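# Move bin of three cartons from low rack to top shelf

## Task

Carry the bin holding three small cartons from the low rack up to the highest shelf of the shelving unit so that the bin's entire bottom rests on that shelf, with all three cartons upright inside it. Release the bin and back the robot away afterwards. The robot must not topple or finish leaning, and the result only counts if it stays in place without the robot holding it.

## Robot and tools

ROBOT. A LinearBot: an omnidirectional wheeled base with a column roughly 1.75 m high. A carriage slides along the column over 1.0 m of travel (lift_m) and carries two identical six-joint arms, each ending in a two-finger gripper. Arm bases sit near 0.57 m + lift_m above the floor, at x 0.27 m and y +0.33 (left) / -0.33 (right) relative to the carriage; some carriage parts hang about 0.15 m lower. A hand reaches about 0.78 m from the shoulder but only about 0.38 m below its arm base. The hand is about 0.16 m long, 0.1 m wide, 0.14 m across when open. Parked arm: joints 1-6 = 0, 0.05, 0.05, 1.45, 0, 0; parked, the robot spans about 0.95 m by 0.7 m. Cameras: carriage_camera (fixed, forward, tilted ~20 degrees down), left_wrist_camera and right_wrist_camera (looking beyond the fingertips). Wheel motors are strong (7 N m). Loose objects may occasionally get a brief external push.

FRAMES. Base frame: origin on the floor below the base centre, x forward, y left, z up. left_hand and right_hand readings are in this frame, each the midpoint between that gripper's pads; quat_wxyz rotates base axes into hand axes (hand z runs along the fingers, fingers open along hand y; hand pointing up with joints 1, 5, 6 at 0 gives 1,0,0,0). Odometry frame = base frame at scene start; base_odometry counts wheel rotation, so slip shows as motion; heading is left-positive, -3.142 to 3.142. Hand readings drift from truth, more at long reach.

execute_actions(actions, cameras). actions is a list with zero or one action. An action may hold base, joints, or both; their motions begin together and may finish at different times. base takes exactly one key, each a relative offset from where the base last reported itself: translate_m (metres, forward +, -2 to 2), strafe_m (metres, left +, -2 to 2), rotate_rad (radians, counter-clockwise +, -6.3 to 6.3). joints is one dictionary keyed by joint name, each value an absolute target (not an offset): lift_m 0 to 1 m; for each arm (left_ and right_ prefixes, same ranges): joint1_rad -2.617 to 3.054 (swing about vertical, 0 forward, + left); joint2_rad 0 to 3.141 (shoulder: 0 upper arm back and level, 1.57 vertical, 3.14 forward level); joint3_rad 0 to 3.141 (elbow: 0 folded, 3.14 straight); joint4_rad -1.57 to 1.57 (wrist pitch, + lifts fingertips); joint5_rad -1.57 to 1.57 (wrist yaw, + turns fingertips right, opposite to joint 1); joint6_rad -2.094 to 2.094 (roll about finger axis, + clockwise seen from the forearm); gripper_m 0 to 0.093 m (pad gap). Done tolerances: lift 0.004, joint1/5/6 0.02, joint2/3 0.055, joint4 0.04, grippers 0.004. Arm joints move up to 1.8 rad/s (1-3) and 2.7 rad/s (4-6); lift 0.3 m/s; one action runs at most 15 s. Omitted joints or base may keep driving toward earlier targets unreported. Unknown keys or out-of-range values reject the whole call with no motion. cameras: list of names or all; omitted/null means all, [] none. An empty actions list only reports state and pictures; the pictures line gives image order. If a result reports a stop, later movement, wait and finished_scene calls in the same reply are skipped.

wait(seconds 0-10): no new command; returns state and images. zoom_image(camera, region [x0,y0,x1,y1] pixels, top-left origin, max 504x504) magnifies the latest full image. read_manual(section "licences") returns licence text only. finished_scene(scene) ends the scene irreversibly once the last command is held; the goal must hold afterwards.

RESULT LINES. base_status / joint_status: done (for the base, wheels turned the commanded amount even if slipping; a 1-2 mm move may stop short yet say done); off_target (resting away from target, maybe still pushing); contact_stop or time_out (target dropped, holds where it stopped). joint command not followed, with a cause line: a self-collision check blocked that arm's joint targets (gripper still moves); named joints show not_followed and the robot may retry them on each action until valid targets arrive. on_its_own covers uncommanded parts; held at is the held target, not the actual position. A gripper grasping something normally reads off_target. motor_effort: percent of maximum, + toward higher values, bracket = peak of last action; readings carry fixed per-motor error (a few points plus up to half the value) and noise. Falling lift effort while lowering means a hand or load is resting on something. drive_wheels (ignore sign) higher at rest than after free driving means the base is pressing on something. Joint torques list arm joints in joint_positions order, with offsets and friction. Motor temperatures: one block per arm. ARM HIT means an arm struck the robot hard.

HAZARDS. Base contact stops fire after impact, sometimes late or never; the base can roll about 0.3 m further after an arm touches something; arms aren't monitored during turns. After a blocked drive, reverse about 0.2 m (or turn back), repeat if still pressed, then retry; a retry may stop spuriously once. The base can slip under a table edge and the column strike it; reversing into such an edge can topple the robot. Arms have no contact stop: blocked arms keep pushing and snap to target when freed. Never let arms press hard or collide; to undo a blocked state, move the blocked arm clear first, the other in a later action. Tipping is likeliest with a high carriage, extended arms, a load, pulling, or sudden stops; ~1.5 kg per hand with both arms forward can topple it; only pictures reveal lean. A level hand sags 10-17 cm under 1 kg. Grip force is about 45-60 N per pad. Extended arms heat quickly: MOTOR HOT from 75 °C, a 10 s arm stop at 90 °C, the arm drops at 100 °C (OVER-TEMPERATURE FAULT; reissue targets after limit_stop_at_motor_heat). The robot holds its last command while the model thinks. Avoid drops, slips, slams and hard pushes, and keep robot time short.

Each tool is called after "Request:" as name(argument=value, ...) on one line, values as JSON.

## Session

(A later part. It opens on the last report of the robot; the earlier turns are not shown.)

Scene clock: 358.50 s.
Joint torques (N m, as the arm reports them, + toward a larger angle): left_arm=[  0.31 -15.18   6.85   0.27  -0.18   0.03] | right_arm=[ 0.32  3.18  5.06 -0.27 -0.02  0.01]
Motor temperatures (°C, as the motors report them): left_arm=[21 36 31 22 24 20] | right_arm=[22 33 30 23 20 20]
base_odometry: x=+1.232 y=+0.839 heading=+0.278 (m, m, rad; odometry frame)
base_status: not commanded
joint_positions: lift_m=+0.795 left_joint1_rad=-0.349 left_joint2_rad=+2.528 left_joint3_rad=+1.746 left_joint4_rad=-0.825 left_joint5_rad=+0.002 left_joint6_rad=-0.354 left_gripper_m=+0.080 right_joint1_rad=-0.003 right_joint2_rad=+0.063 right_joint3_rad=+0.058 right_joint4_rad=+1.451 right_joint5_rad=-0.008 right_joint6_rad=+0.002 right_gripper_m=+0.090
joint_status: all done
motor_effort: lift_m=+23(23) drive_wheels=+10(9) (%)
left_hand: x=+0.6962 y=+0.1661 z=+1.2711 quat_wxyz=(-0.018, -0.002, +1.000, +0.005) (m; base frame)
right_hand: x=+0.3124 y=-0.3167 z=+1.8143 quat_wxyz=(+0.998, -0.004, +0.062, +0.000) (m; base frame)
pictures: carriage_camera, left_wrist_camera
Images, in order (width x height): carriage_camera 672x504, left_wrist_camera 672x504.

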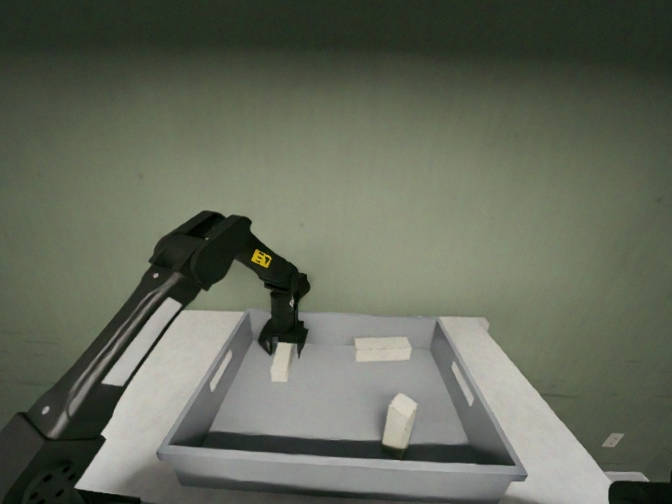

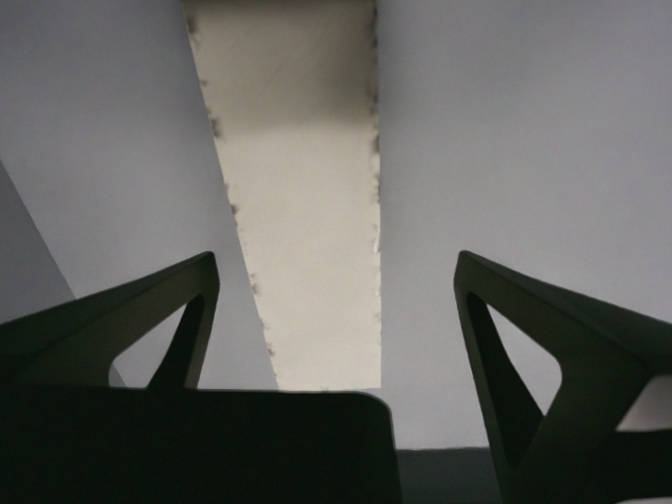

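No contact yet. A little lower, then close.

Request:
execute_actions(actions=[{"joints": {"lift_m": 0.78}}], cameras=[])

Request:
execute_actions(actions=[{"joints": {"left_gripper_m": 0.0}}], cameras=["carriage_camera", "left_wrist_camera"])

Scene clock: 362.10 s.
Joint torques (N m, as the arm reports them, + toward a larger angle): left_arm=[  0.26 -13.9    7.     0.26  -0.08   0.03] | right_arm=[ 0.32  3.19  5.16 -0.28 -0.02  0.01]
Motor temperatures (°C, as the motors report them): left_arm=[21 37 31 22 24 20] | right_arm=[22 33 30 23 20 20]
base_odometry: x=+1.232 y=+0.839 heading=+0.278 (m, m, rad; odometry frame)
base_status: not commanded
joint_positions: lift_m=+0.780 left_joint1_rad=-0.350 left_joint2_rad=+2.510 left_joint3_rad=+1.746 left_joint4_rad=-0.817 left_joint5_rad=-0.005 left_joint6_rad=-0.353 left_gripper_m=+0.080 right_joint1_rad=-0.003 right_joint2_rad=+0.063 right_joint3_rad=+0.058 right_joint4_rad=+1.450 right_joint5_rad=-0.008 right_joint6_rad=+0.002 right_gripper_m=+0.090
joint_status: all done
motor_effort: lift_m=+22(22) drive_wheels=+10(10) (%)
left_hand: x=+0.7024 y=+0.1650 z=+1.2641 quat_wxyz=(-0.004, -0.002, +1.000, +0.004) (m; base frame)
right_hand: x=+0.3127 y=-0.3168 z=+1.7993 quat_wxyz=(+0.998, -0.004, +0.063, +0.000) (m; base frame)
pictures: none
No camera images: the call's "cameras" was empty. Leave "cameras" out to get every camera's image.

Scene clock: 362.77 s.
Joint torques (N m, as the arm reports them, + toward a larger angle): left_arm=[  0.23 -13.8    6.99   0.26  -0.1    0.05] | right_arm=[ 0.33  3.18  5.17 -0.26 -0.03  0.01]
Motor temperatures (°C, as the motors report them): left_arm=[21 38 31 22 24 20] | right_arm=[22 33 30 23 20 20]
base_odometry: x=+1.232 y=+0.839 heading=+0.278 (m, m, rad; odometry frame)
base_status: not commanded
joint_positions: lift_m=+0.780 left_joint1_rad=-0.350 left_joint2_rad=+2.510 left_joint3_rad=+1.746 left_joint4_rad=-0.817 left_joint5_rad=-0.006 left_joint6_rad=-0.353 left_gripper_m=+0.040 right_joint1_rad=-0.003 right_joint2_rad=+0.063 right_joint3_rad=+0.058 right_joint4_rad=+1.450 right_joint5_rad=-0.008 right_joint6_rad=+0.002 right_gripper_m=+0.090
joint_status: left_gripper_m off_target (ended at +0.040, target +0.000)
motor_effort: lift_m=+22(22) drive_wheels=+9(10) (%)
left_hand: x=+0.7025 y=+0.1651 z=+1.2641 quat_wxyz=(-0.004, -0.002, +1.000, +0.004) (m; base frame)
right_hand: x=+0.3127 y=-0.3168 z=+1.7993 quat_wxyz=(+0.998, -0.004, +0.063, +0.000) (m; base frame)
pictures: carriage_camera, left_wrist_camera
Images, in order (width x height): carriage_camera 672x504, left_wrist_camera 672x504.

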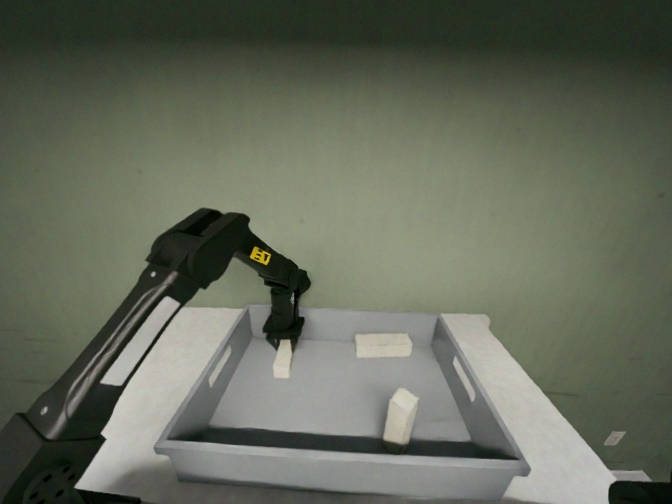

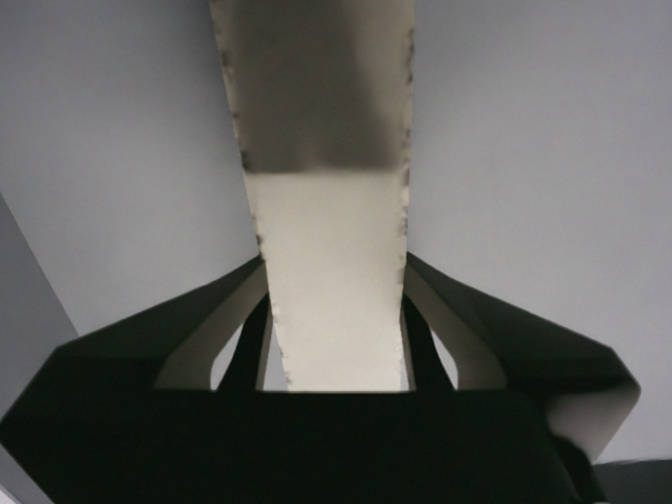

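Request:
execute_actions(actions=[{"joints": {"lift_m": 0.95}}], cameras=[])

Request:
execute_actions(actions=[{"joints": {"left_joint1_rad": -0.22, "left_joint5_rad": 1.57, "left_joint6_rad": 1.57}}], cameras=["carriage_camera", "left_wrist_camera"])

Scene clock: 371.57 s.
Joint torques (N m, as the arm reports them, + toward a larger angle): left_arm=[  0.35 -14.82   6.87   0.31  -0.13   0.04] | right_arm=[ 0.33  3.14  5.15 -0.3  -0.01  0.  ]
Motor temperatures (°C, as the motors report them): left_arm=[21 39 32 22 24 20] | right_arm=[22 33 30 23 20 20]
base_odometry: x=+1.232 y=+0.839 heading=+0.278 (m, m, rad; odometry frame)
base_status: not commanded
joint_positions: lift_m=+0.950 left_joint1_rad=-0.350 left_joint2_rad=+2.524 left_joint3_rad=+1.746 left_joint4_rad=-0.823 left_joint5_rad=-0.004 left_joint6_rad=-0.353 left_gripper_m=+0.040 right_joint1_rad=-0.003 right_joint2_rad=+0.063 right_joint3_rad=+0.058 right_joint4_rad=+1.450 right_joint5_rad=-0.008 right_joint6_rad=+0.002 right_gripper_m=+0.090
joint_status: all done
motor_effort: lift_m=+26(33) drive_wheels=+9(10) (%)
left_hand: x=+0.6980 y=+0.1663 z=+1.4276 quat_wxyz=(-0.013, -0.002, +1.000, +0.007) (m; base frame)
right_hand: x=+0.3128 y=-0.3168 z=+1.9688 quat_wxyz=(+0.998, -0.004, +0.063, +0.000) (m; base frame)
pictures: none
No camera images: the call's "cameras" was empty. Leave "cameras" out to get every camera's image.

Scene clock: 373.43 s.
Joint torques (N m, as the arm reports them, + toward a larger angle): left_arm=[  0.31 -14.42   5.01   0.23   0.5    0.05] | right_arm=[ 0.35  3.24  5.18 -0.27 -0.02  0.  ]
Motor temperatures (°C, as the motors report them): left_arm=[21 40 32 22 24 20] | right_arm=[22 33 30 23 20 20]
base_odometry: x=+1.232 y=+0.839 heading=+0.278 (m, m, rad; odometry frame)
base_status: not commanded
joint_positions: lift_m=+0.950 left_joint1_rad=-0.216 left_joint2_rad=+2.526 left_joint3_rad=+1.746 left_joint4_rad=-0.823 left_joint5_rad=+1.287 left_joint6_rad=+1.098 left_gripper_m=+0.040 right_joint1_rad=-0.003 right_joint2_rad=+0.063 right_joint3_rad=+0.058 right_joint4_rad=+1.450 right_joint5_rad=-0.008 right_joint6_rad=+0.002 right_gripper_m=+0.090
joint_status: left_joint1_rad not_followed (moved +0.133 of +0.130); left_joint5_rad not_followed (moved +1.290 of +1.574); left_joint6_rad not_followed (moved +1.451 of +1.923)
joint sent to its limit — the command would take left_joint5_rad past its upper limit, so that joint was sent only as far as its limit.
motor_effort: lift_m=+26(26) drive_wheels=+9(10) (%)
left_hand: x=+0.6824 y=+0.0608 z=+1.5502 quat_wxyz=(+0.244, +0.481, +0.639, -0.548) (m; base frame)
right_hand: x=+0.3128 y=-0.3168 z=+1.9688 quat_wxyz=(+0.998, -0.004, +0.063, +0.000) (m; base frame)
pictures: carriage_camera, left_wrist_camera
joint command not followed: on one or more control steps a check withheld the commanded joint targets of the left arm, and it was not sent them on those steps. On the call's last step the targets were still withheld.
cause: the commanded joint targets would bring two parts of the arm too close to each other (its wrist (the part past joint 4) and its wrist camera, with left_joint5_rad and left_joint6_rad between them); next, command targets that bring no two parts of the arm closer together.
Images, in order (width x height): carriage_camera 672x504, left_wrist_camera 672x504.

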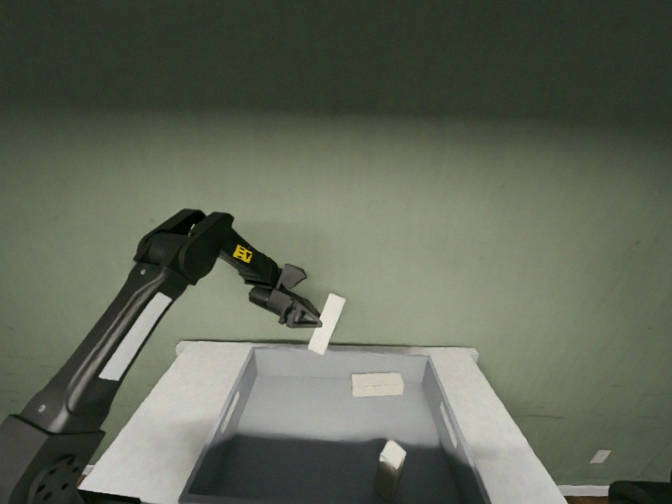

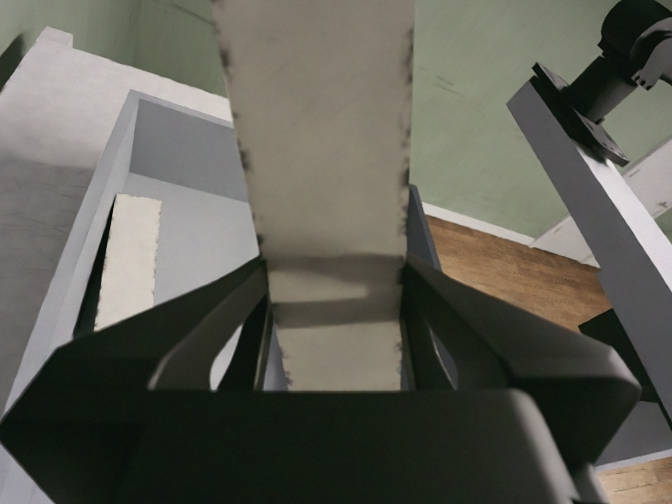

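Request:
execute_actions(actions=[{"base": {"translate_m": -0.06}, "joints": {"lift_m": 0.97, "left_joint1_rad": -0.365, "left_joint2_rad": 2.855, "left_joint3_rad": 1.353, "left_joint4_rad": 1.5, "left_joint5_rad": 1.2, "left_joint6_rad": 0}}], cameras=["carriage_camera", "left_wrist_camera"])

Scene clock: 405.00 s.
Joint torques (N m, as the arm reports them, + toward a larger angle): left_arm=[ -0.56 -13.22   1.61   1.98  -0.17  -0.06] | right_arm=[ 0.35  3.19  5.05 -0.24 -0.02  0.01]
Motor temperatures (°C, as the motors report them): left_arm=[21 44 31 22 25 20] | right_arm=[22 32 30 23 20 20]
base_odometry: x=+1.174 y=+0.823 heading=+0.279 (m, m, rad; odometry frame)
base_status: done
joint_positions: lift_m=+0.970 left_joint1_rad=-0.355 left_joint2_rad=+2.850 left_joint3_rad=+1.377 left_joint4_rad=+1.480 left_joint5_rad=+1.201 left_joint6_rad=+0.006 left_gripper_m=+0.040 right_joint1_rad=-0.003 right_joint2_rad=+0.063 right_joint3_rad=+0.058 right_joint4_rad=+1.449 right_joint5_rad=-0.007 right_joint6_rad=+0.002 right_gripper_m=+0.090
joint_status: all done
motor_effort: lift_m=+26(33) drive_wheels=-10(15) (%)
left_hand: x=+0.6863 y=-0.0036 z=+1.5086 quat_wxyz=(+0.508, +0.499, +0.500, -0.494) (m; base frame)
right_hand: x=+0.3131 y=-0.3168 z=+1.9888 quat_wxyz=(+0.998, -0.004, +0.063, +0.000) (m; base frame)
pictures: carriage_camera, left_wrist_camera
joint command not followed: on one or more control steps a check withheld the commanded joint targets of the left arm, and it was not sent them on those steps.
cause: the commanded joint targets would bring two parts of the arm too close to each other (its forearm (the part past joint 3) and its wrist camera, with the joints from left_joint4_rad to left_joint6_rad between them); next, command targets that bring no two parts of the arm closer together.
Images, in order (width x height): carriage_camera 672x504, left_wrist_camera 672x504.

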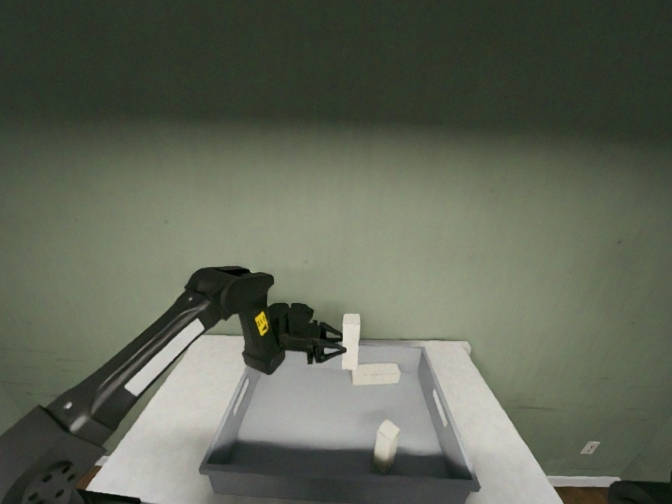

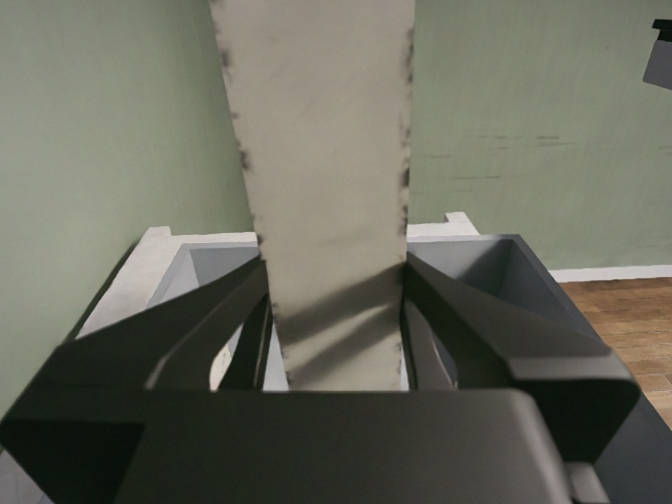

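Request:
execute_actions(actions=[{"joints": {"lift_m": 0.8}}], cameras=["carriage_camera", "left_wrist_camera"])

Scene clock: 410.47 s.
Joint torques (N m, as the arm reports them, + toward a larger angle): left_arm=[ -0.33 -14.6    1.58   1.96  -0.17  -0.06] | right_arm=[ 0.35  3.13  5.24 -0.3   0.01 -0.01]
Motor temperatures (°C, as the motors report them): left_arm=[21 44 31 23 25 20] | right_arm=[22 31 30 23 20 20]
base_odometry: x=+1.174 y=+0.823 heading=+0.279 (m, m, rad; odometry frame)
base_status: not commanded
joint_positions: lift_m=+0.800 left_joint1_rad=-0.356 left_joint2_rad=+2.869 left_joint3_rad=+1.377 left_joint4_rad=+1.481 left_joint5_rad=+1.200 left_joint6_rad=+0.006 left_gripper_m=+0.040 right_joint1_rad=-0.003 right_joint2_rad=+0.063 right_joint3_rad=+0.058 right_joint4_rad=+1.449 right_joint5_rad=-0.007 right_joint6_rad=+0.002 right_gripper_m=+0.090
joint_status: all done
motor_effort: lift_m=+23(22) drive_wheels=-10(10) (%)
left_hand: x=+0.6833 y=-0.0026 z=+1.3299 quat_wxyz=(+0.502, +0.496, +0.506, -0.496) (m; base frame)
right_hand: x=+0.3130 y=-0.3168 z=+1.8191 quat_wxyz=(+0.998, -0.004, +0.063, +0.000) (m; base frame)
pictures: carriage_camera, left_wrist_camera
Images, in order (width x height): carriage_camera 672x504, left_wrist_camera 672x504.

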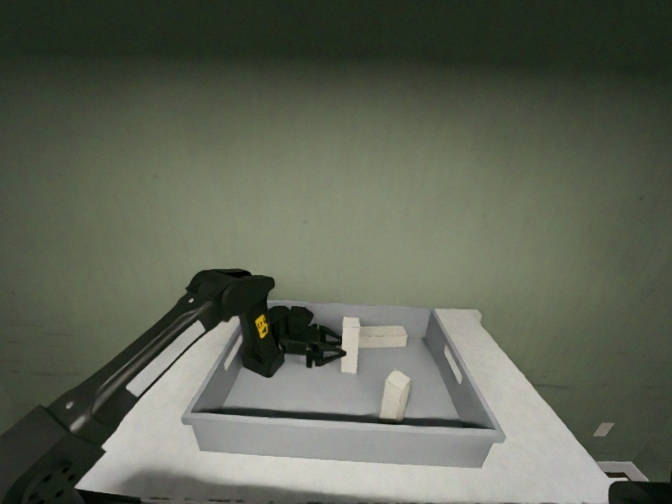

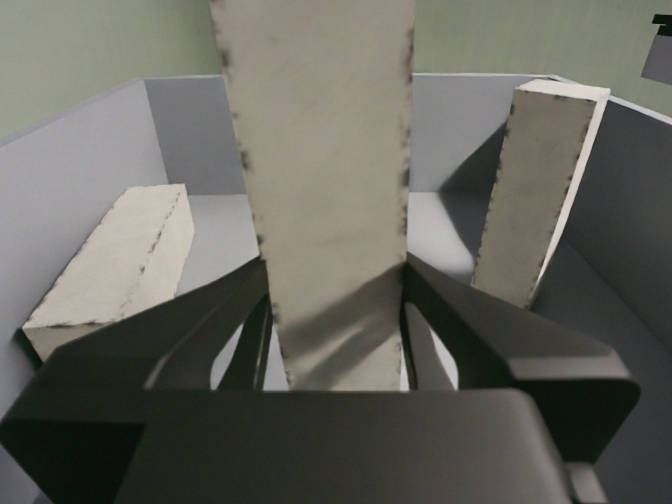

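Request:
execute_actions(actions=[{"joints": {"lift_m": 0.775}}], cameras=[])

Request:
execute_actions(actions=[{"joints": {"lift_m": 0.76}}], cameras=["carriage_camera"])

Scene clock: 413.47 s.
Joint torques (N m, as the arm reports them, + toward a larger angle): left_arm=[ -0.37 -14.86   1.88   2.01  -0.12  -0.04] | right_arm=[ 0.3   3.23  5.1  -0.27 -0.02  0.  ]
Motor temperatures (°C, as the motors report them): left_arm=[21 44 30 24 25 20] | right_arm=[22 31 30 23 20 20]
base_odometry: x=+1.174 y=+0.823 heading=+0.279 (m, m, rad; odometry frame)
base_status: not commanded
joint_positions: lift_m=+0.775 left_joint1_rad=-0.356 left_joint2_rad=+2.871 left_joint3_rad=+1.370 left_joint4_rad=+1.480 left_joint5_rad=+1.200 left_joint6_rad=+0.006 left_gripper_m=+0.040 right_joint1_rad=-0.003 right_joint2_rad=+0.063 right_joint3_rad=+0.058 right_joint4_rad=+1.449 right_joint5_rad=-0.007 right_joint6_rad=+0.002 right_gripper_m=+0.090
joint_status: all done
motor_effort: lift_m=+23(25) drive_wheels=-10(10) (%)
left_hand: x=+0.6815 y=-0.0020 z=+1.3026 quat_wxyz=(+0.499, +0.495, +0.509, -0.498) (m; base frame)
right_hand: x=+0.3130 y=-0.3168 z=+1.7942 quat_wxyz=(+0.998, -0.004, +0.063, +0.000) (m; base frame)
pictures: none
No camera images: the call's "cameras" was empty. Leave "cameras" out to get every camera's image.

Scene clock: 414.00 s.
Joint torques (N m, as the arm reports them, + toward a larger angle): left_arm=[ -0.26 -14.43   2.     1.72  -0.14  -0.06] | right_arm=[ 0.31  3.16  5.11 -0.26 -0.03 -0.01]
Motor temperatures (°C, as the motors report them): left_arm=[21 44 30 24 25 20] | right_arm=[22 31 31 23 20 20]
base_odometry: x=+1.174 y=+0.823 heading=+0.279 (m, m, rad; odometry frame)
base_status: not commanded
joint_positions: lift_m=+0.760 left_joint1_rad=-0.356 left_joint2_rad=+2.865 left_joint3_rad=+1.370 left_joint4_rad=+1.502 left_joint5_rad=+1.204 left_joint6_rad=+0.005 left_gripper_m=+0.040 right_joint1_rad=-0.003 right_joint2_rad=+0.063 right_joint3_rad=+0.058 right_joint4_rad=+1.450 right_joint5_rad=-0.007 right_joint6_rad=+0.002 right_gripper_m=+0.090
joint_status: all done
motor_effort: lift_m=+22(25) drive_wheels=-10(10) (%)
left_hand: x=+0.6814 y=-0.0026 z=+1.2932 quat_wxyz=(+0.506, +0.500, +0.499, -0.495) (m; base frame)
right_hand: x=+0.3129 y=-0.3169 z=+1.7793 quat_wxyz=(+0.998, -0.003, +0.063, +0.000) (m; base frame)
pictures: carriage_camera
Images, in order (width x height): carriage_camera 672x504.

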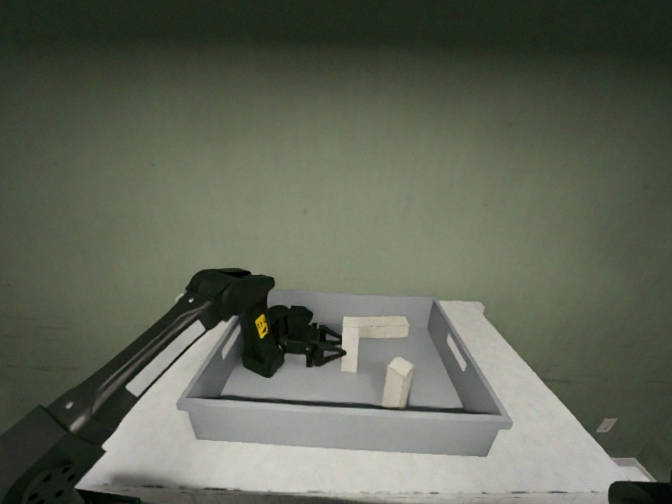

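The carton has touched down (joint 4 unloaded). Release and lift clear.

Request:
execute_actions(actions=[{"joints": {"left_gripper_m": 0.08}}], cameras=[])

Request:
execute_actions(actions=[{"joints": {"lift_m": 0.95}}], cameras=["carriage_camera"])

Request:
execute_actions(actions=[{"joints": {"left_joint1_rad": 0, "left_joint2_rad": 0.05, "left_joint3_rad": 0.05, "left_joint4_rad": 1.45, "left_joint5_rad": 0, "left_joint6_rad": 0}}], cameras=["carriage_camera"])

Scene clock: 418.67 s.
Joint torques (N m, as the arm reports them, + toward a larger angle): left_arm=[ -0.32 -14.31   2.02   1.74  -0.18  -0.05] | right_arm=[ 0.36  3.22  5.12 -0.26 -0.03  0.  ]
Motor temperatures (°C, as the motors report them): left_arm=[21 45 30 24 25 20] | right_arm=[22 31 31 23 20 20]
base_odometry: x=+1.174 y=+0.823 heading=+0.279 (m, m, rad; odometry frame)
base_status: not commanded
joint_positions: lift_m=+0.760 left_joint1_rad=-0.356 left_joint2_rad=+2.865 left_joint3_rad=+1.370 left_joint4_rad=+1.502 left_joint5_rad=+1.204 left_joint6_rad=+0.005 left_gripper_m=+0.080 right_joint1_rad=-0.003 right_joint2_rad=+0.063 right_joint3_rad=+0.058 right_joint4_rad=+1.450 right_joint5_rad=-0.007 right_joint6_rad=+0.002 right_gripper_m=+0.090
joint_status: all done
motor_effort: lift_m=+22(22) drive_wheels=-10(10) (%)
left_hand: x=+0.6814 y=-0.0026 z=+1.2932 quat_wxyz=(+0.506, +0.500, +0.499, -0.495) (m; base frame)
right_hand: x=+0.3129 y=-0.3169 z=+1.7793 quat_wxyz=(+0.998, -0.003, +0.063, +0.000) (m; base frame)
pictures: none
No camera images: the call's "cameras" was empty. Leave "cameras" out to get every camera's image.

Scene clock: 419.97 s.
Joint torques (N m, as the arm reports them, + toward a larger angle): left_arm=[ -0.22 -14.02   1.94   1.83  -0.17  -0.05] | right_arm=[ 0.35  3.21  5.24 -0.24 -0.03  0.  ]
Motor temperatures (°C, as the motors report them): left_arm=[21 45 30 24 25 20] | right_arm=[22 31 31 23 20 20]
base_odometry: x=+1.174 y=+0.823 heading=+0.279 (m, m, rad; odometry frame)
base_status: not commanded
joint_positions: lift_m=+0.950 left_joint1_rad=-0.356 left_joint2_rad=+2.859 left_joint3_rad=+1.370 left_joint4_rad=+1.498 left_joint5_rad=+1.202 left_joint6_rad=+0.005 left_gripper_m=+0.080 right_joint1_rad=-0.003 right_joint2_rad=+0.063 right_joint3_rad=+0.058 right_joint4_rad=+1.449 right_joint5_rad=-0.007 right_joint6_rad=+0.002 right_gripper_m=+0.090
joint_status: all done
motor_effort: lift_m=+26(32) drive_wheels=-10(10) (%)
left_hand: x=+0.6826 y=-0.0029 z=+1.4848 quat_wxyz=(+0.507, +0.499, +0.499, -0.494) (m; base frame)
right_hand: x=+0.3130 y=-0.3169 z=+1.9688 quat_wxyz=(+0.998, -0.003, +0.063, +0.000) (m; base frame)
pictures: carriage_camera
Images, in order (width x height): carriage_camera 672x504.

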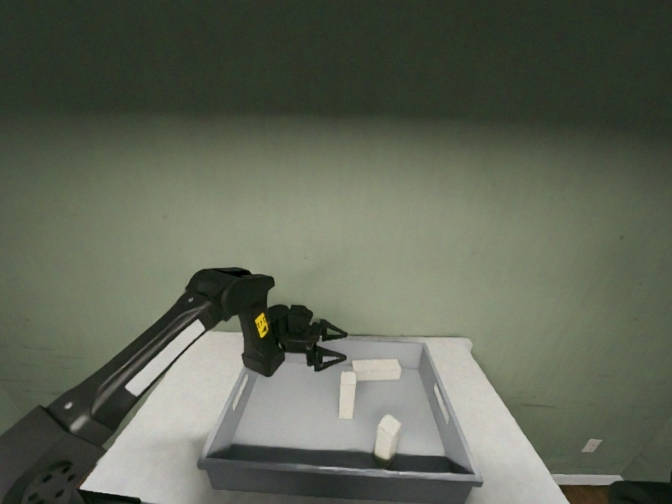

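Scene clock: 422.40 s.
Joint torques (N m, as the arm reports them, + toward a larger angle): left_arm=[-0.26  4.1   3.77 -0.37 -0.24 -0.03] | right_arm=[ 0.3   3.19  5.16 -0.26 -0.03  0.  ]
Motor temperatures (°C, as the motors report them): left_arm=[21 44 30 24 25 20] | right_arm=[22 31 31 23 20 20]
base_odometry: x=+1.174 y=+0.823 heading=+0.279 (m, m, rad; odometry frame)
base_status: not commanded
joint_positions: lift_m=+0.950 left_joint1_rad=+0.008 left_joint2_rad=+0.059 left_joint3_rad=+0.070 left_joint4_rad=+1.451 left_joint5_rad=+0.005 left_joint6_rad=+0.005 left_gripper_m=+0.080 right_joint1_rad=-0.003 right_joint2_rad=+0.063 right_joint3_rad=+0.058 right_joint4_rad=+1.449 right_joint5_rad=-0.007 right_joint6_rad=+0.002 right_gripper_m=+0.090
joint_status: all done
motor_effort: lift_m=+26(26) drive_wheels=-10(10) (%)
left_hand: x=+0.3076 y=+0.3173 z=+1.9723 quat_wxyz=(+0.999, +0.003, +0.054, +0.006) (m; base frame)
right_hand: x=+0.3130 y=-0.3169 z=+1.9688 quat_wxyz=(+0.998, -0.003, +0.063, +0.000) (m; base frame)
pictures: carriage_camera
Images, in order (width x height): carriage_camera 672x504.

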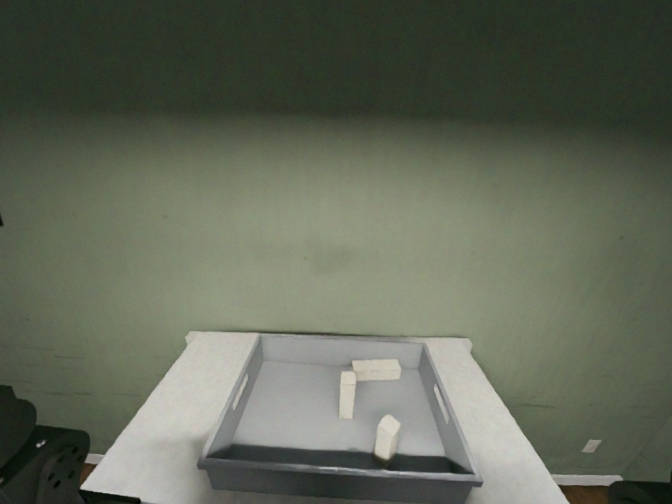

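Request:
zoom_image(camera="carriage_camera", region=[190, 320, 500, 504])

Region (190, 320, 500, 504) of carriage_camera's 672x504 image, scaled by 1.626, with more detail than that image has; it fills the top 299 rows of this view, and the rest is white.

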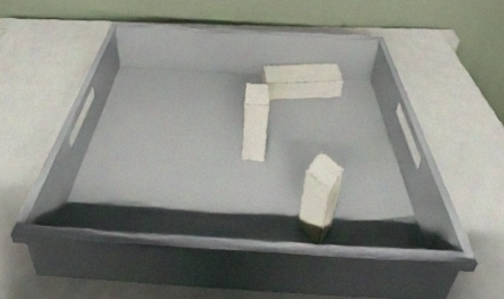

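Request:
execute_actions(actions=[{"base": {"strafe_m": 0.15}, "joints": {"right_joint1_rad": 0.145, "right_joint2_rad": 2.625, "right_joint3_rad": 2.018, "right_joint4_rad": -0.964, "right_joint5_rad": 0, "right_joint6_rad": -1.485, "right_gripper_m": 0.075}}], cameras=[])

Request:
execute_actions(actions=[{"base": {"translate_m": 0.06}, "joints": {"lift_m": 0.9}}], cameras=["carriage_camera", "right_wrist_camera"])

Scene clock: 451.70 s.
Joint torques (N m, as the arm reports them, + toward a larger angle): left_arm=[-0.35  3.99  3.67 -0.37 -0.19 -0.03] | right_arm=[  0.33 -14.01   6.91   0.09  -0.15  -0.03]
Motor temperatures (°C, as the motors report them): left_arm=[21 36 29 22 24 20] | right_arm=[22 31 31 24 20 20]
base_odometry: x=+1.133 y=+0.967 heading=+0.279 (m, m, rad; odometry frame)
base_status: done
joint_positions: lift_m=+0.950 left_joint1_rad=+0.008 left_joint2_rad=+0.059 left_joint3_rad=+0.070 left_joint4_rad=+1.452 left_joint5_rad=+0.004 left_joint6_rad=+0.005 left_gripper_m=+0.080 right_joint1_rad=+0.142 right_joint2_rad=+2.629 right_joint3_rad=+2.001 right_joint4_rad=-0.961 right_joint5_rad=-0.007 right_joint6_rad=-1.480 right_gripper_m=+0.075
joint_status: all done
motor_effort: lift_m=+26(26) drive_wheels=+4(15) (%)
left_hand: x=+0.3073 y=+0.3175 z=+1.9723 quat_wxyz=(+0.999, +0.002, +0.054, +0.006) (m; base frame)
right_hand: x=+0.7543 y=-0.2489 z=+1.4379 quat_wxyz=(-0.005, -0.725, +0.689, +0.008) (m; base frame)
pictures: none
No camera images: the call's "cameras" was empty. Leave "cameras" out to get every camera's image.

Scene clock: 453.03 s.
Joint torques (N m, as the arm reports them, + toward a larger angle): left_arm=[-0.31  3.97  3.73 -0.33 -0.18 -0.04] | right_arm=[  0.33 -14.15   6.5    0.09  -0.1   -0.02]
Motor temperatures (°C, as the motors report them): left_arm=[21 36 29 22 24 20] | right_arm=[22 32 31 23 20 20]
base_odometry: x=+1.191 y=+0.984 heading=+0.280 (m, m, rad; odometry frame)
base_status: done
joint_positions: lift_m=+0.900 left_joint1_rad=+0.008 left_joint2_rad=+0.059 left_joint3_rad=+0.070 left_joint4_rad=+1.450 left_joint5_rad=+0.004 left_joint6_rad=+0.005 left_gripper_m=+0.080 right_joint1_rad=+0.142 right_joint2_rad=+2.629 right_joint3_rad=+2.008 right_joint4_rad=-0.964 right_joint5_rad=-0.007 right_joint6_rad=-1.480 right_gripper_m=+0.075
joint_status: all done
motor_effort: lift_m=+23(29) drive_wheels=+9(17) (%)
left_hand: x=+0.3076 y=+0.3175 z=+1.9227 quat_wxyz=(+0.998, +0.002, +0.054, +0.006) (m; base frame)
right_hand: x=+0.7560 y=-0.2486 z=+1.3898 quat_wxyz=(-0.003, -0.725, +0.689, +0.007) (m; base frame)
pictures: carriage_camera, right_wrist_camera
Images, in order (width x height): carriage_camera 672x504, right_wrist_camera 672x504.

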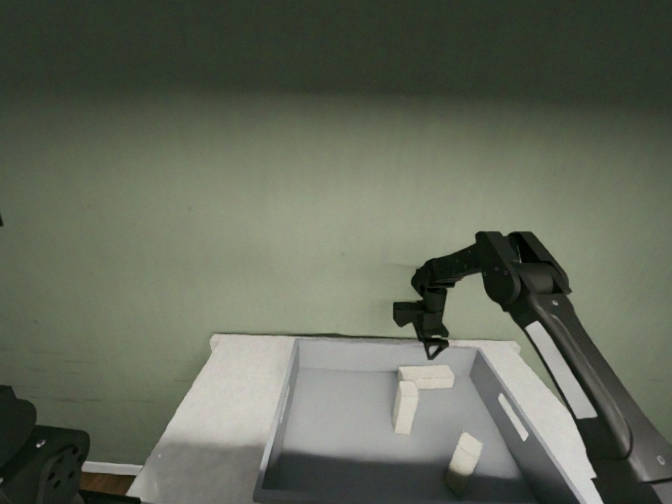

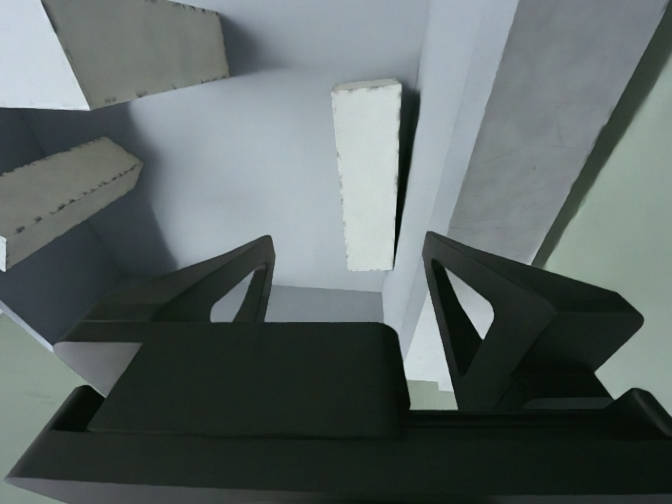

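Request:
execute_actions(actions=[{"joints": {"lift_m": 0.835}}], cameras=["carriage_camera", "right_wrist_camera"])

Scene clock: 467.93 s.
Joint torques (N m, as the arm reports them, + toward a larger angle): left_arm=[-0.3   4.07  3.79 -0.34 -0.2  -0.05] | right_arm=[  0.32 -13.97   6.35   0.24  -0.1   -0.03]
Motor temperatures (°C, as the motors report them): left_arm=[21 33 29 22 24 20] | right_arm=[22 39 32 23 20 20]
base_odometry: x=+1.191 y=+0.984 heading=+0.280 (m, m, rad; odometry frame)
base_status: not commanded
joint_positions: lift_m=+0.835 left_joint1_rad=+0.008 left_joint2_rad=+0.059 left_joint3_rad=+0.070 left_joint4_rad=+1.450 left_joint5_rad=+0.004 left_joint6_rad=+0.005 left_gripper_m=+0.080 right_joint1_rad=+0.142 right_joint2_rad=+2.628 right_joint3_rad=+2.008 right_joint4_rad=-0.980 right_joint5_rad=-0.007 right_joint6_rad=-1.480 right_gripper_m=+0.075
joint_status: all done
motor_effort: lift_m=+22(22) drive_wheels=+9(9) (%)
left_hand: x=+0.3076 y=+0.3175 z=+1.8577 quat_wxyz=(+0.998, +0.002, +0.054, +0.006) (m; base frame)
right_hand: x=+0.7523 y=-0.2492 z=+1.3254 quat_wxyz=(-0.009, -0.725, +0.688, +0.011) (m; base frame)
pictures: carriage_camera, right_wrist_camera
Images, in order (width x height): carriage_camera 672x504, right_wrist_camera 672x504.

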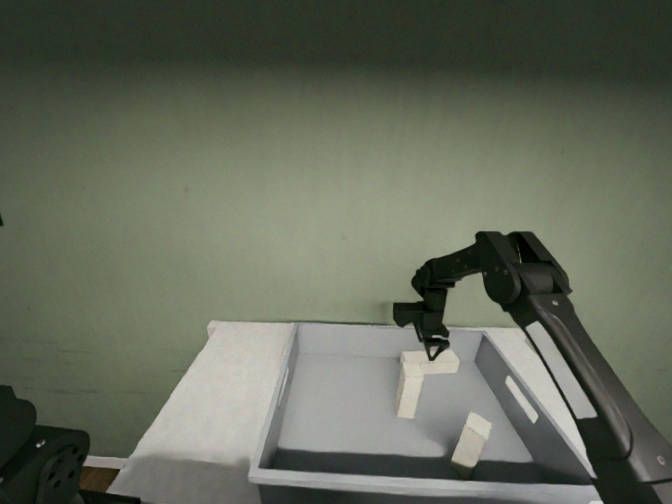

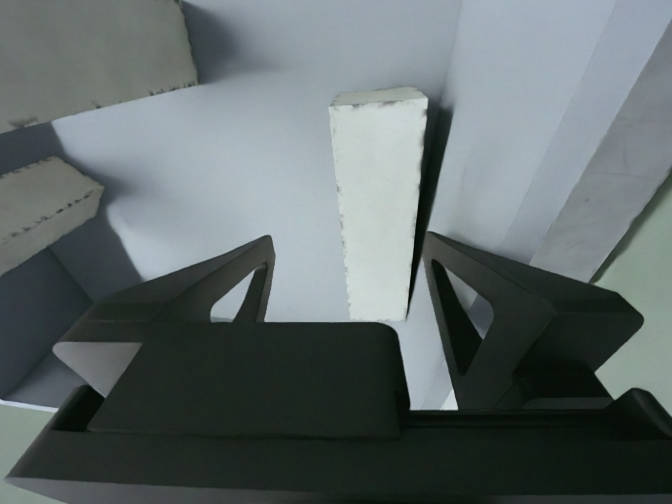

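Request:
execute_actions(actions=[{"joints": {"lift_m": 0.805}}], cameras=["right_wrist_camera"])

Scene clock: 471.50 s.
Joint torques (N m, as the arm reports them, + toward a larger angle): left_arm=[-0.19  3.97  3.91 -0.31 -0.19 -0.05] | right_arm=[  0.38 -13.28   6.42   0.49  -0.07  -0.03]
Motor temperatures (°C, as the motors report them): left_arm=[21 33 29 22 24 20] | right_arm=[22 41 32 23 20 20]
base_odometry: x=+1.191 y=+0.984 heading=+0.280 (m, m, rad; odometry frame)
base_status: not commanded
joint_positions: lift_m=+0.805 left_joint1_rad=+0.008 left_joint2_rad=+0.059 left_joint3_rad=+0.067 left_joint4_rad=+1.450 left_joint5_rad=+0.004 left_joint6_rad=+0.005 left_gripper_m=+0.080 right_joint1_rad=+0.142 right_joint2_rad=+2.620 right_joint3_rad=+2.008 right_joint4_rad=-1.012 right_joint5_rad=-0.007 right_joint6_rad=-1.479 right_gripper_m=+0.075
joint_status: all done
motor_effort: lift_m=+22(21) drive_wheels=+9(9) (%)
left_hand: x=+0.3086 y=+0.3176 z=+1.8268 quat_wxyz=(+0.998, +0.002, +0.056, +0.006) (m; base frame)
right_hand: x=+0.7462 y=-0.2501 z=+1.2995 quat_wxyz=(-0.019, -0.724, +0.689, +0.019) (m; base frame)
pictures: right_wrist_camera
Images, in order (width x height): right_wrist_camera 672x504.

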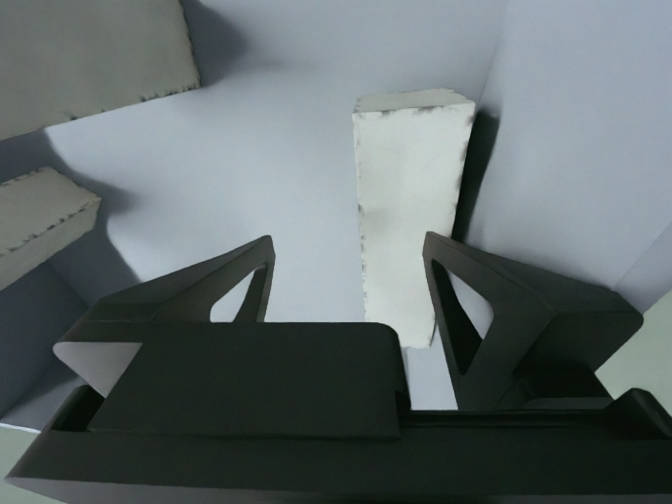

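Request:
execute_actions(actions=[{"joints": {"lift_m": 0.87}}], cameras=[])

Request:
execute_actions(actions=[{"joints": {"right_joint2_rad": 2.3715, "right_joint3_rad": 1.4505, "right_joint4_rad": -0.299, "right_gripper_m": 0.06}}], cameras=["carriage_camera", "right_wrist_camera"])

Scene clock: 487.97 s.
Joint torques (N m, as the arm reports them, + toward a larger angle): left_arm=[-0.29  3.95  4.08 -0.3  -0.2  -0.04] | right_arm=[  0.31 -13.48   6.54   0.11  -0.1   -0.02]
Motor temperatures (°C, as the motors report them): left_arm=[21 32 29 22 24 20] | right_arm=[22 46 32 24 20 20]
base_odometry: x=+1.191 y=+0.984 heading=+0.280 (m, m, rad; odometry frame)
base_status: not commanded
joint_positions: lift_m=+0.870 left_joint1_rad=+0.008 left_joint2_rad=+0.059 left_joint3_rad=+0.067 left_joint4_rad=+1.450 left_joint5_rad=+0.004 left_joint6_rad=+0.005 left_gripper_m=+0.080 right_joint1_rad=+0.142 right_joint2_rad=+2.621 right_joint3_rad=+2.008 right_joint4_rad=-0.969 right_joint5_rad=-0.007 right_joint6_rad=-1.480 right_gripper_m=+0.075
joint_status: all done
motor_effort: lift_m=+26(32) drive_wheels=+9(9) (%)
left_hand: x=+0.3086 y=+0.3176 z=+1.8914 quat_wxyz=(+0.998, +0.002, +0.056, +0.006) (m; base frame)
right_hand: x=+0.7562 y=-0.2486 z=+1.3630 quat_wxyz=(-0.002, -0.725, +0.689, +0.006) (m; base frame)
pictures: none
No camera images: the call's "cameras" was empty. Leave "cameras" out to get every camera's image.

Scene clock: 489.20 s.
Joint torques (N m, as the arm reports them, + toward a larger angle): left_arm=[-0.3   4.07  4.02 -0.3  -0.2  -0.04] | right_arm=[  0.3  -11.61   5.3    1.02  -0.1    0.  ]
Motor temperatures (°C, as the motors report them): left_arm=[21 32 29 22 24 20] | right_arm=[22 46 32 24 20 20]
base_odometry: x=+1.191 y=+0.984 heading=+0.280 (m, m, rad; odometry frame)
base_status: not commanded
joint_positions: lift_m=+0.870 left_joint1_rad=+0.008 left_joint2_rad=+0.059 left_joint3_rad=+0.067 left_joint4_rad=+1.450 left_joint5_rad=+0.004 left_joint6_rad=+0.005 left_gripper_m=+0.080 right_joint1_rad=+0.142 right_joint2_rad=+2.365 right_joint3_rad=+1.455 right_joint4_rad=-0.307 right_joint5_rad=-0.007 right_joint6_rad=-1.480 right_gripper_m=+0.060
joint_status: all done
motor_effort: lift_m=+26(27) drive_wheels=+9(9) (%)
left_hand: x=+0.3086 y=+0.3176 z=+1.8914 quat_wxyz=(+0.998, +0.002, +0.056, +0.006) (m; base frame)
right_hand: x=+0.7665 y=-0.2471 z=+1.3675 quat_wxyz=(+0.140, -0.714, +0.677, -0.107) (m; base frame)
pictures: carriage_camera, right_wrist_camera
Images, in order (width x height): carriage_camera 672x504, right_wrist_camera 672x504.

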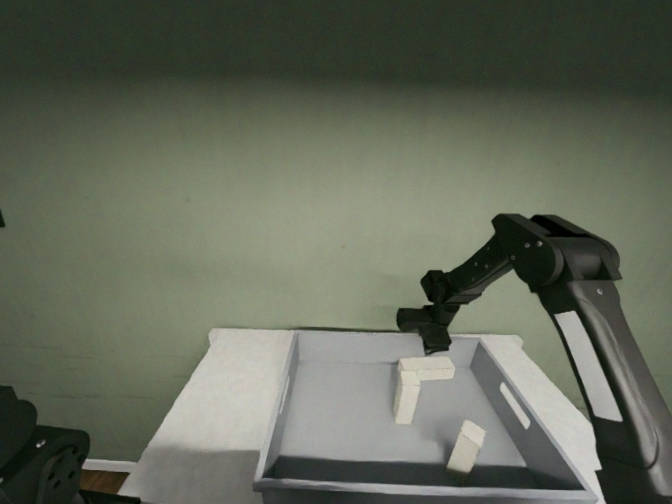

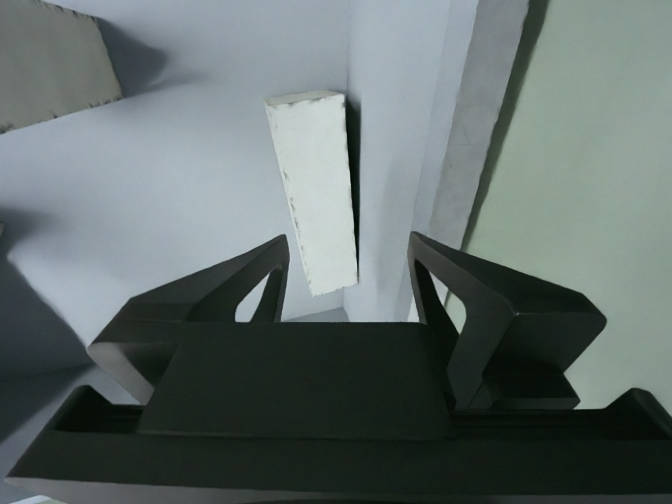

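Request:
execute_actions(actions=[{"joints": {"lift_m": 0.8}}], cameras=["right_wrist_camera"])

Request:
execute_actions(actions=[{"joints": {"lift_m": 0.778}}], cameras=["right_wrist_camera"])

Scene clock: 493.50 s.
Joint torques (N m, as the arm reports them, + toward a larger angle): left_arm=[-0.28  3.98  3.99 -0.33 -0.2  -0.04] | right_arm=[  0.32 -11.96   5.27   0.95  -0.09   0.01]
Motor temperatures (°C, as the motors report them): left_arm=[21 31 29 22 24 20] | right_arm=[22 46 32 24 20 20]
base_odometry: x=+1.191 y=+0.984 heading=+0.280 (m, m, rad; odometry frame)
base_status: not commanded
joint_positions: lift_m=+0.800 left_joint1_rad=+0.008 left_joint2_rad=+0.059 left_joint3_rad=+0.067 left_joint4_rad=+1.450 left_joint5_rad=+0.004 left_joint6_rad=+0.005 left_gripper_m=+0.080 right_joint1_rad=+0.142 right_joint2_rad=+2.369 right_joint3_rad=+1.455 right_joint4_rad=-0.301 right_joint5_rad=-0.007 right_joint6_rad=-1.481 right_gripper_m=+0.060
joint_status: all done
motor_effort: lift_m=+23(24) drive_wheels=+9(9) (%)
left_hand: x=+0.3086 y=+0.3176 z=+1.8218 quat_wxyz=(+0.998, +0.002, +0.056, +0.006) (m; base frame)
right_hand: x=+0.7671 y=-0.2471 z=+1.2965 quat_wxyz=(+0.141, -0.714, +0.677, -0.107) (m; base frame)
pictures: right_wrist_camera
Images, in order (width x height): right_wrist_camera 672x504.

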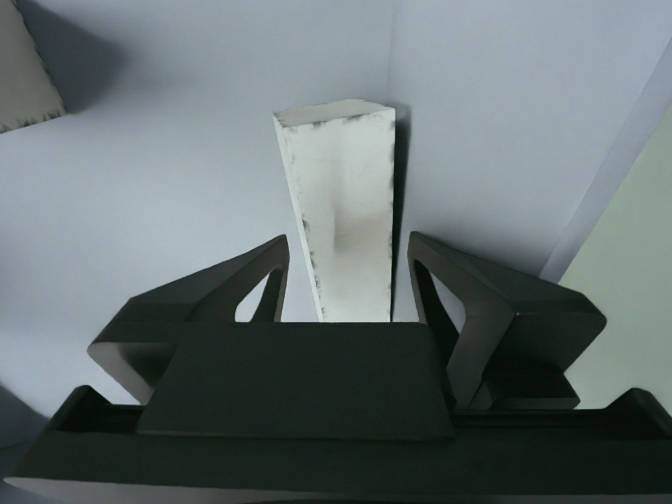

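Scene clock: 494.07 s.
Joint torques (N m, as the arm reports them, + toward a larger angle): left_arm=[-0.25  4.16  4.   -0.33 -0.2  -0.04] | right_arm=[  0.48 -12.     5.16   0.86  -0.12   0.01]
Motor temperatures (°C, as the motors report them): left_arm=[21 31 29 22 24 20] | right_arm=[22 47 32 24 20 20]
base_odometry: x=+1.191 y=+0.984 heading=+0.280 (m, m, rad; odometry frame)
base_status: not commanded
joint_positions: lift_m=+0.778 left_joint1_rad=+0.008 left_joint2_rad=+0.059 left_joint3_rad=+0.067 left_joint4_rad=+1.450 left_joint5_rad=+0.004 left_joint6_rad=+0.005 left_gripper_m=+0.080 right_joint1_rad=+0.142 right_joint2_rad=+2.371 right_joint3_rad=+1.455 right_joint4_rad=-0.293 right_joint5_rad=-0.007 right_joint6_rad=-1.481 right_gripper_m=+0.060
joint_status: all done
motor_effort: lift_m=+23(22) drive_wheels=-6(7) (%)
left_hand: x=+0.3086 y=+0.3176 z=+1.7998 quat_wxyz=(+0.998, +0.002, +0.056, +0.006) (m; base frame)
right_hand: x=+0.7685 y=-0.2468 z=+1.2742 quat_wxyz=(+0.143, -0.714, +0.677, -0.109) (m; base frame)
pictures: right_wrist_camera
Images, in order (width x height): right_wrist_camera 672x504.

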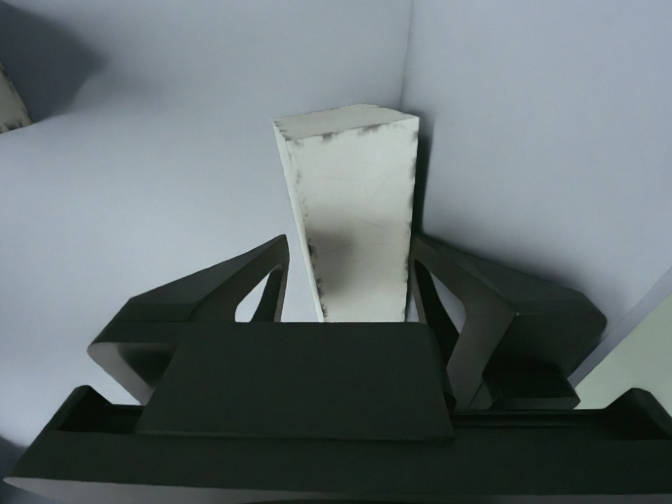

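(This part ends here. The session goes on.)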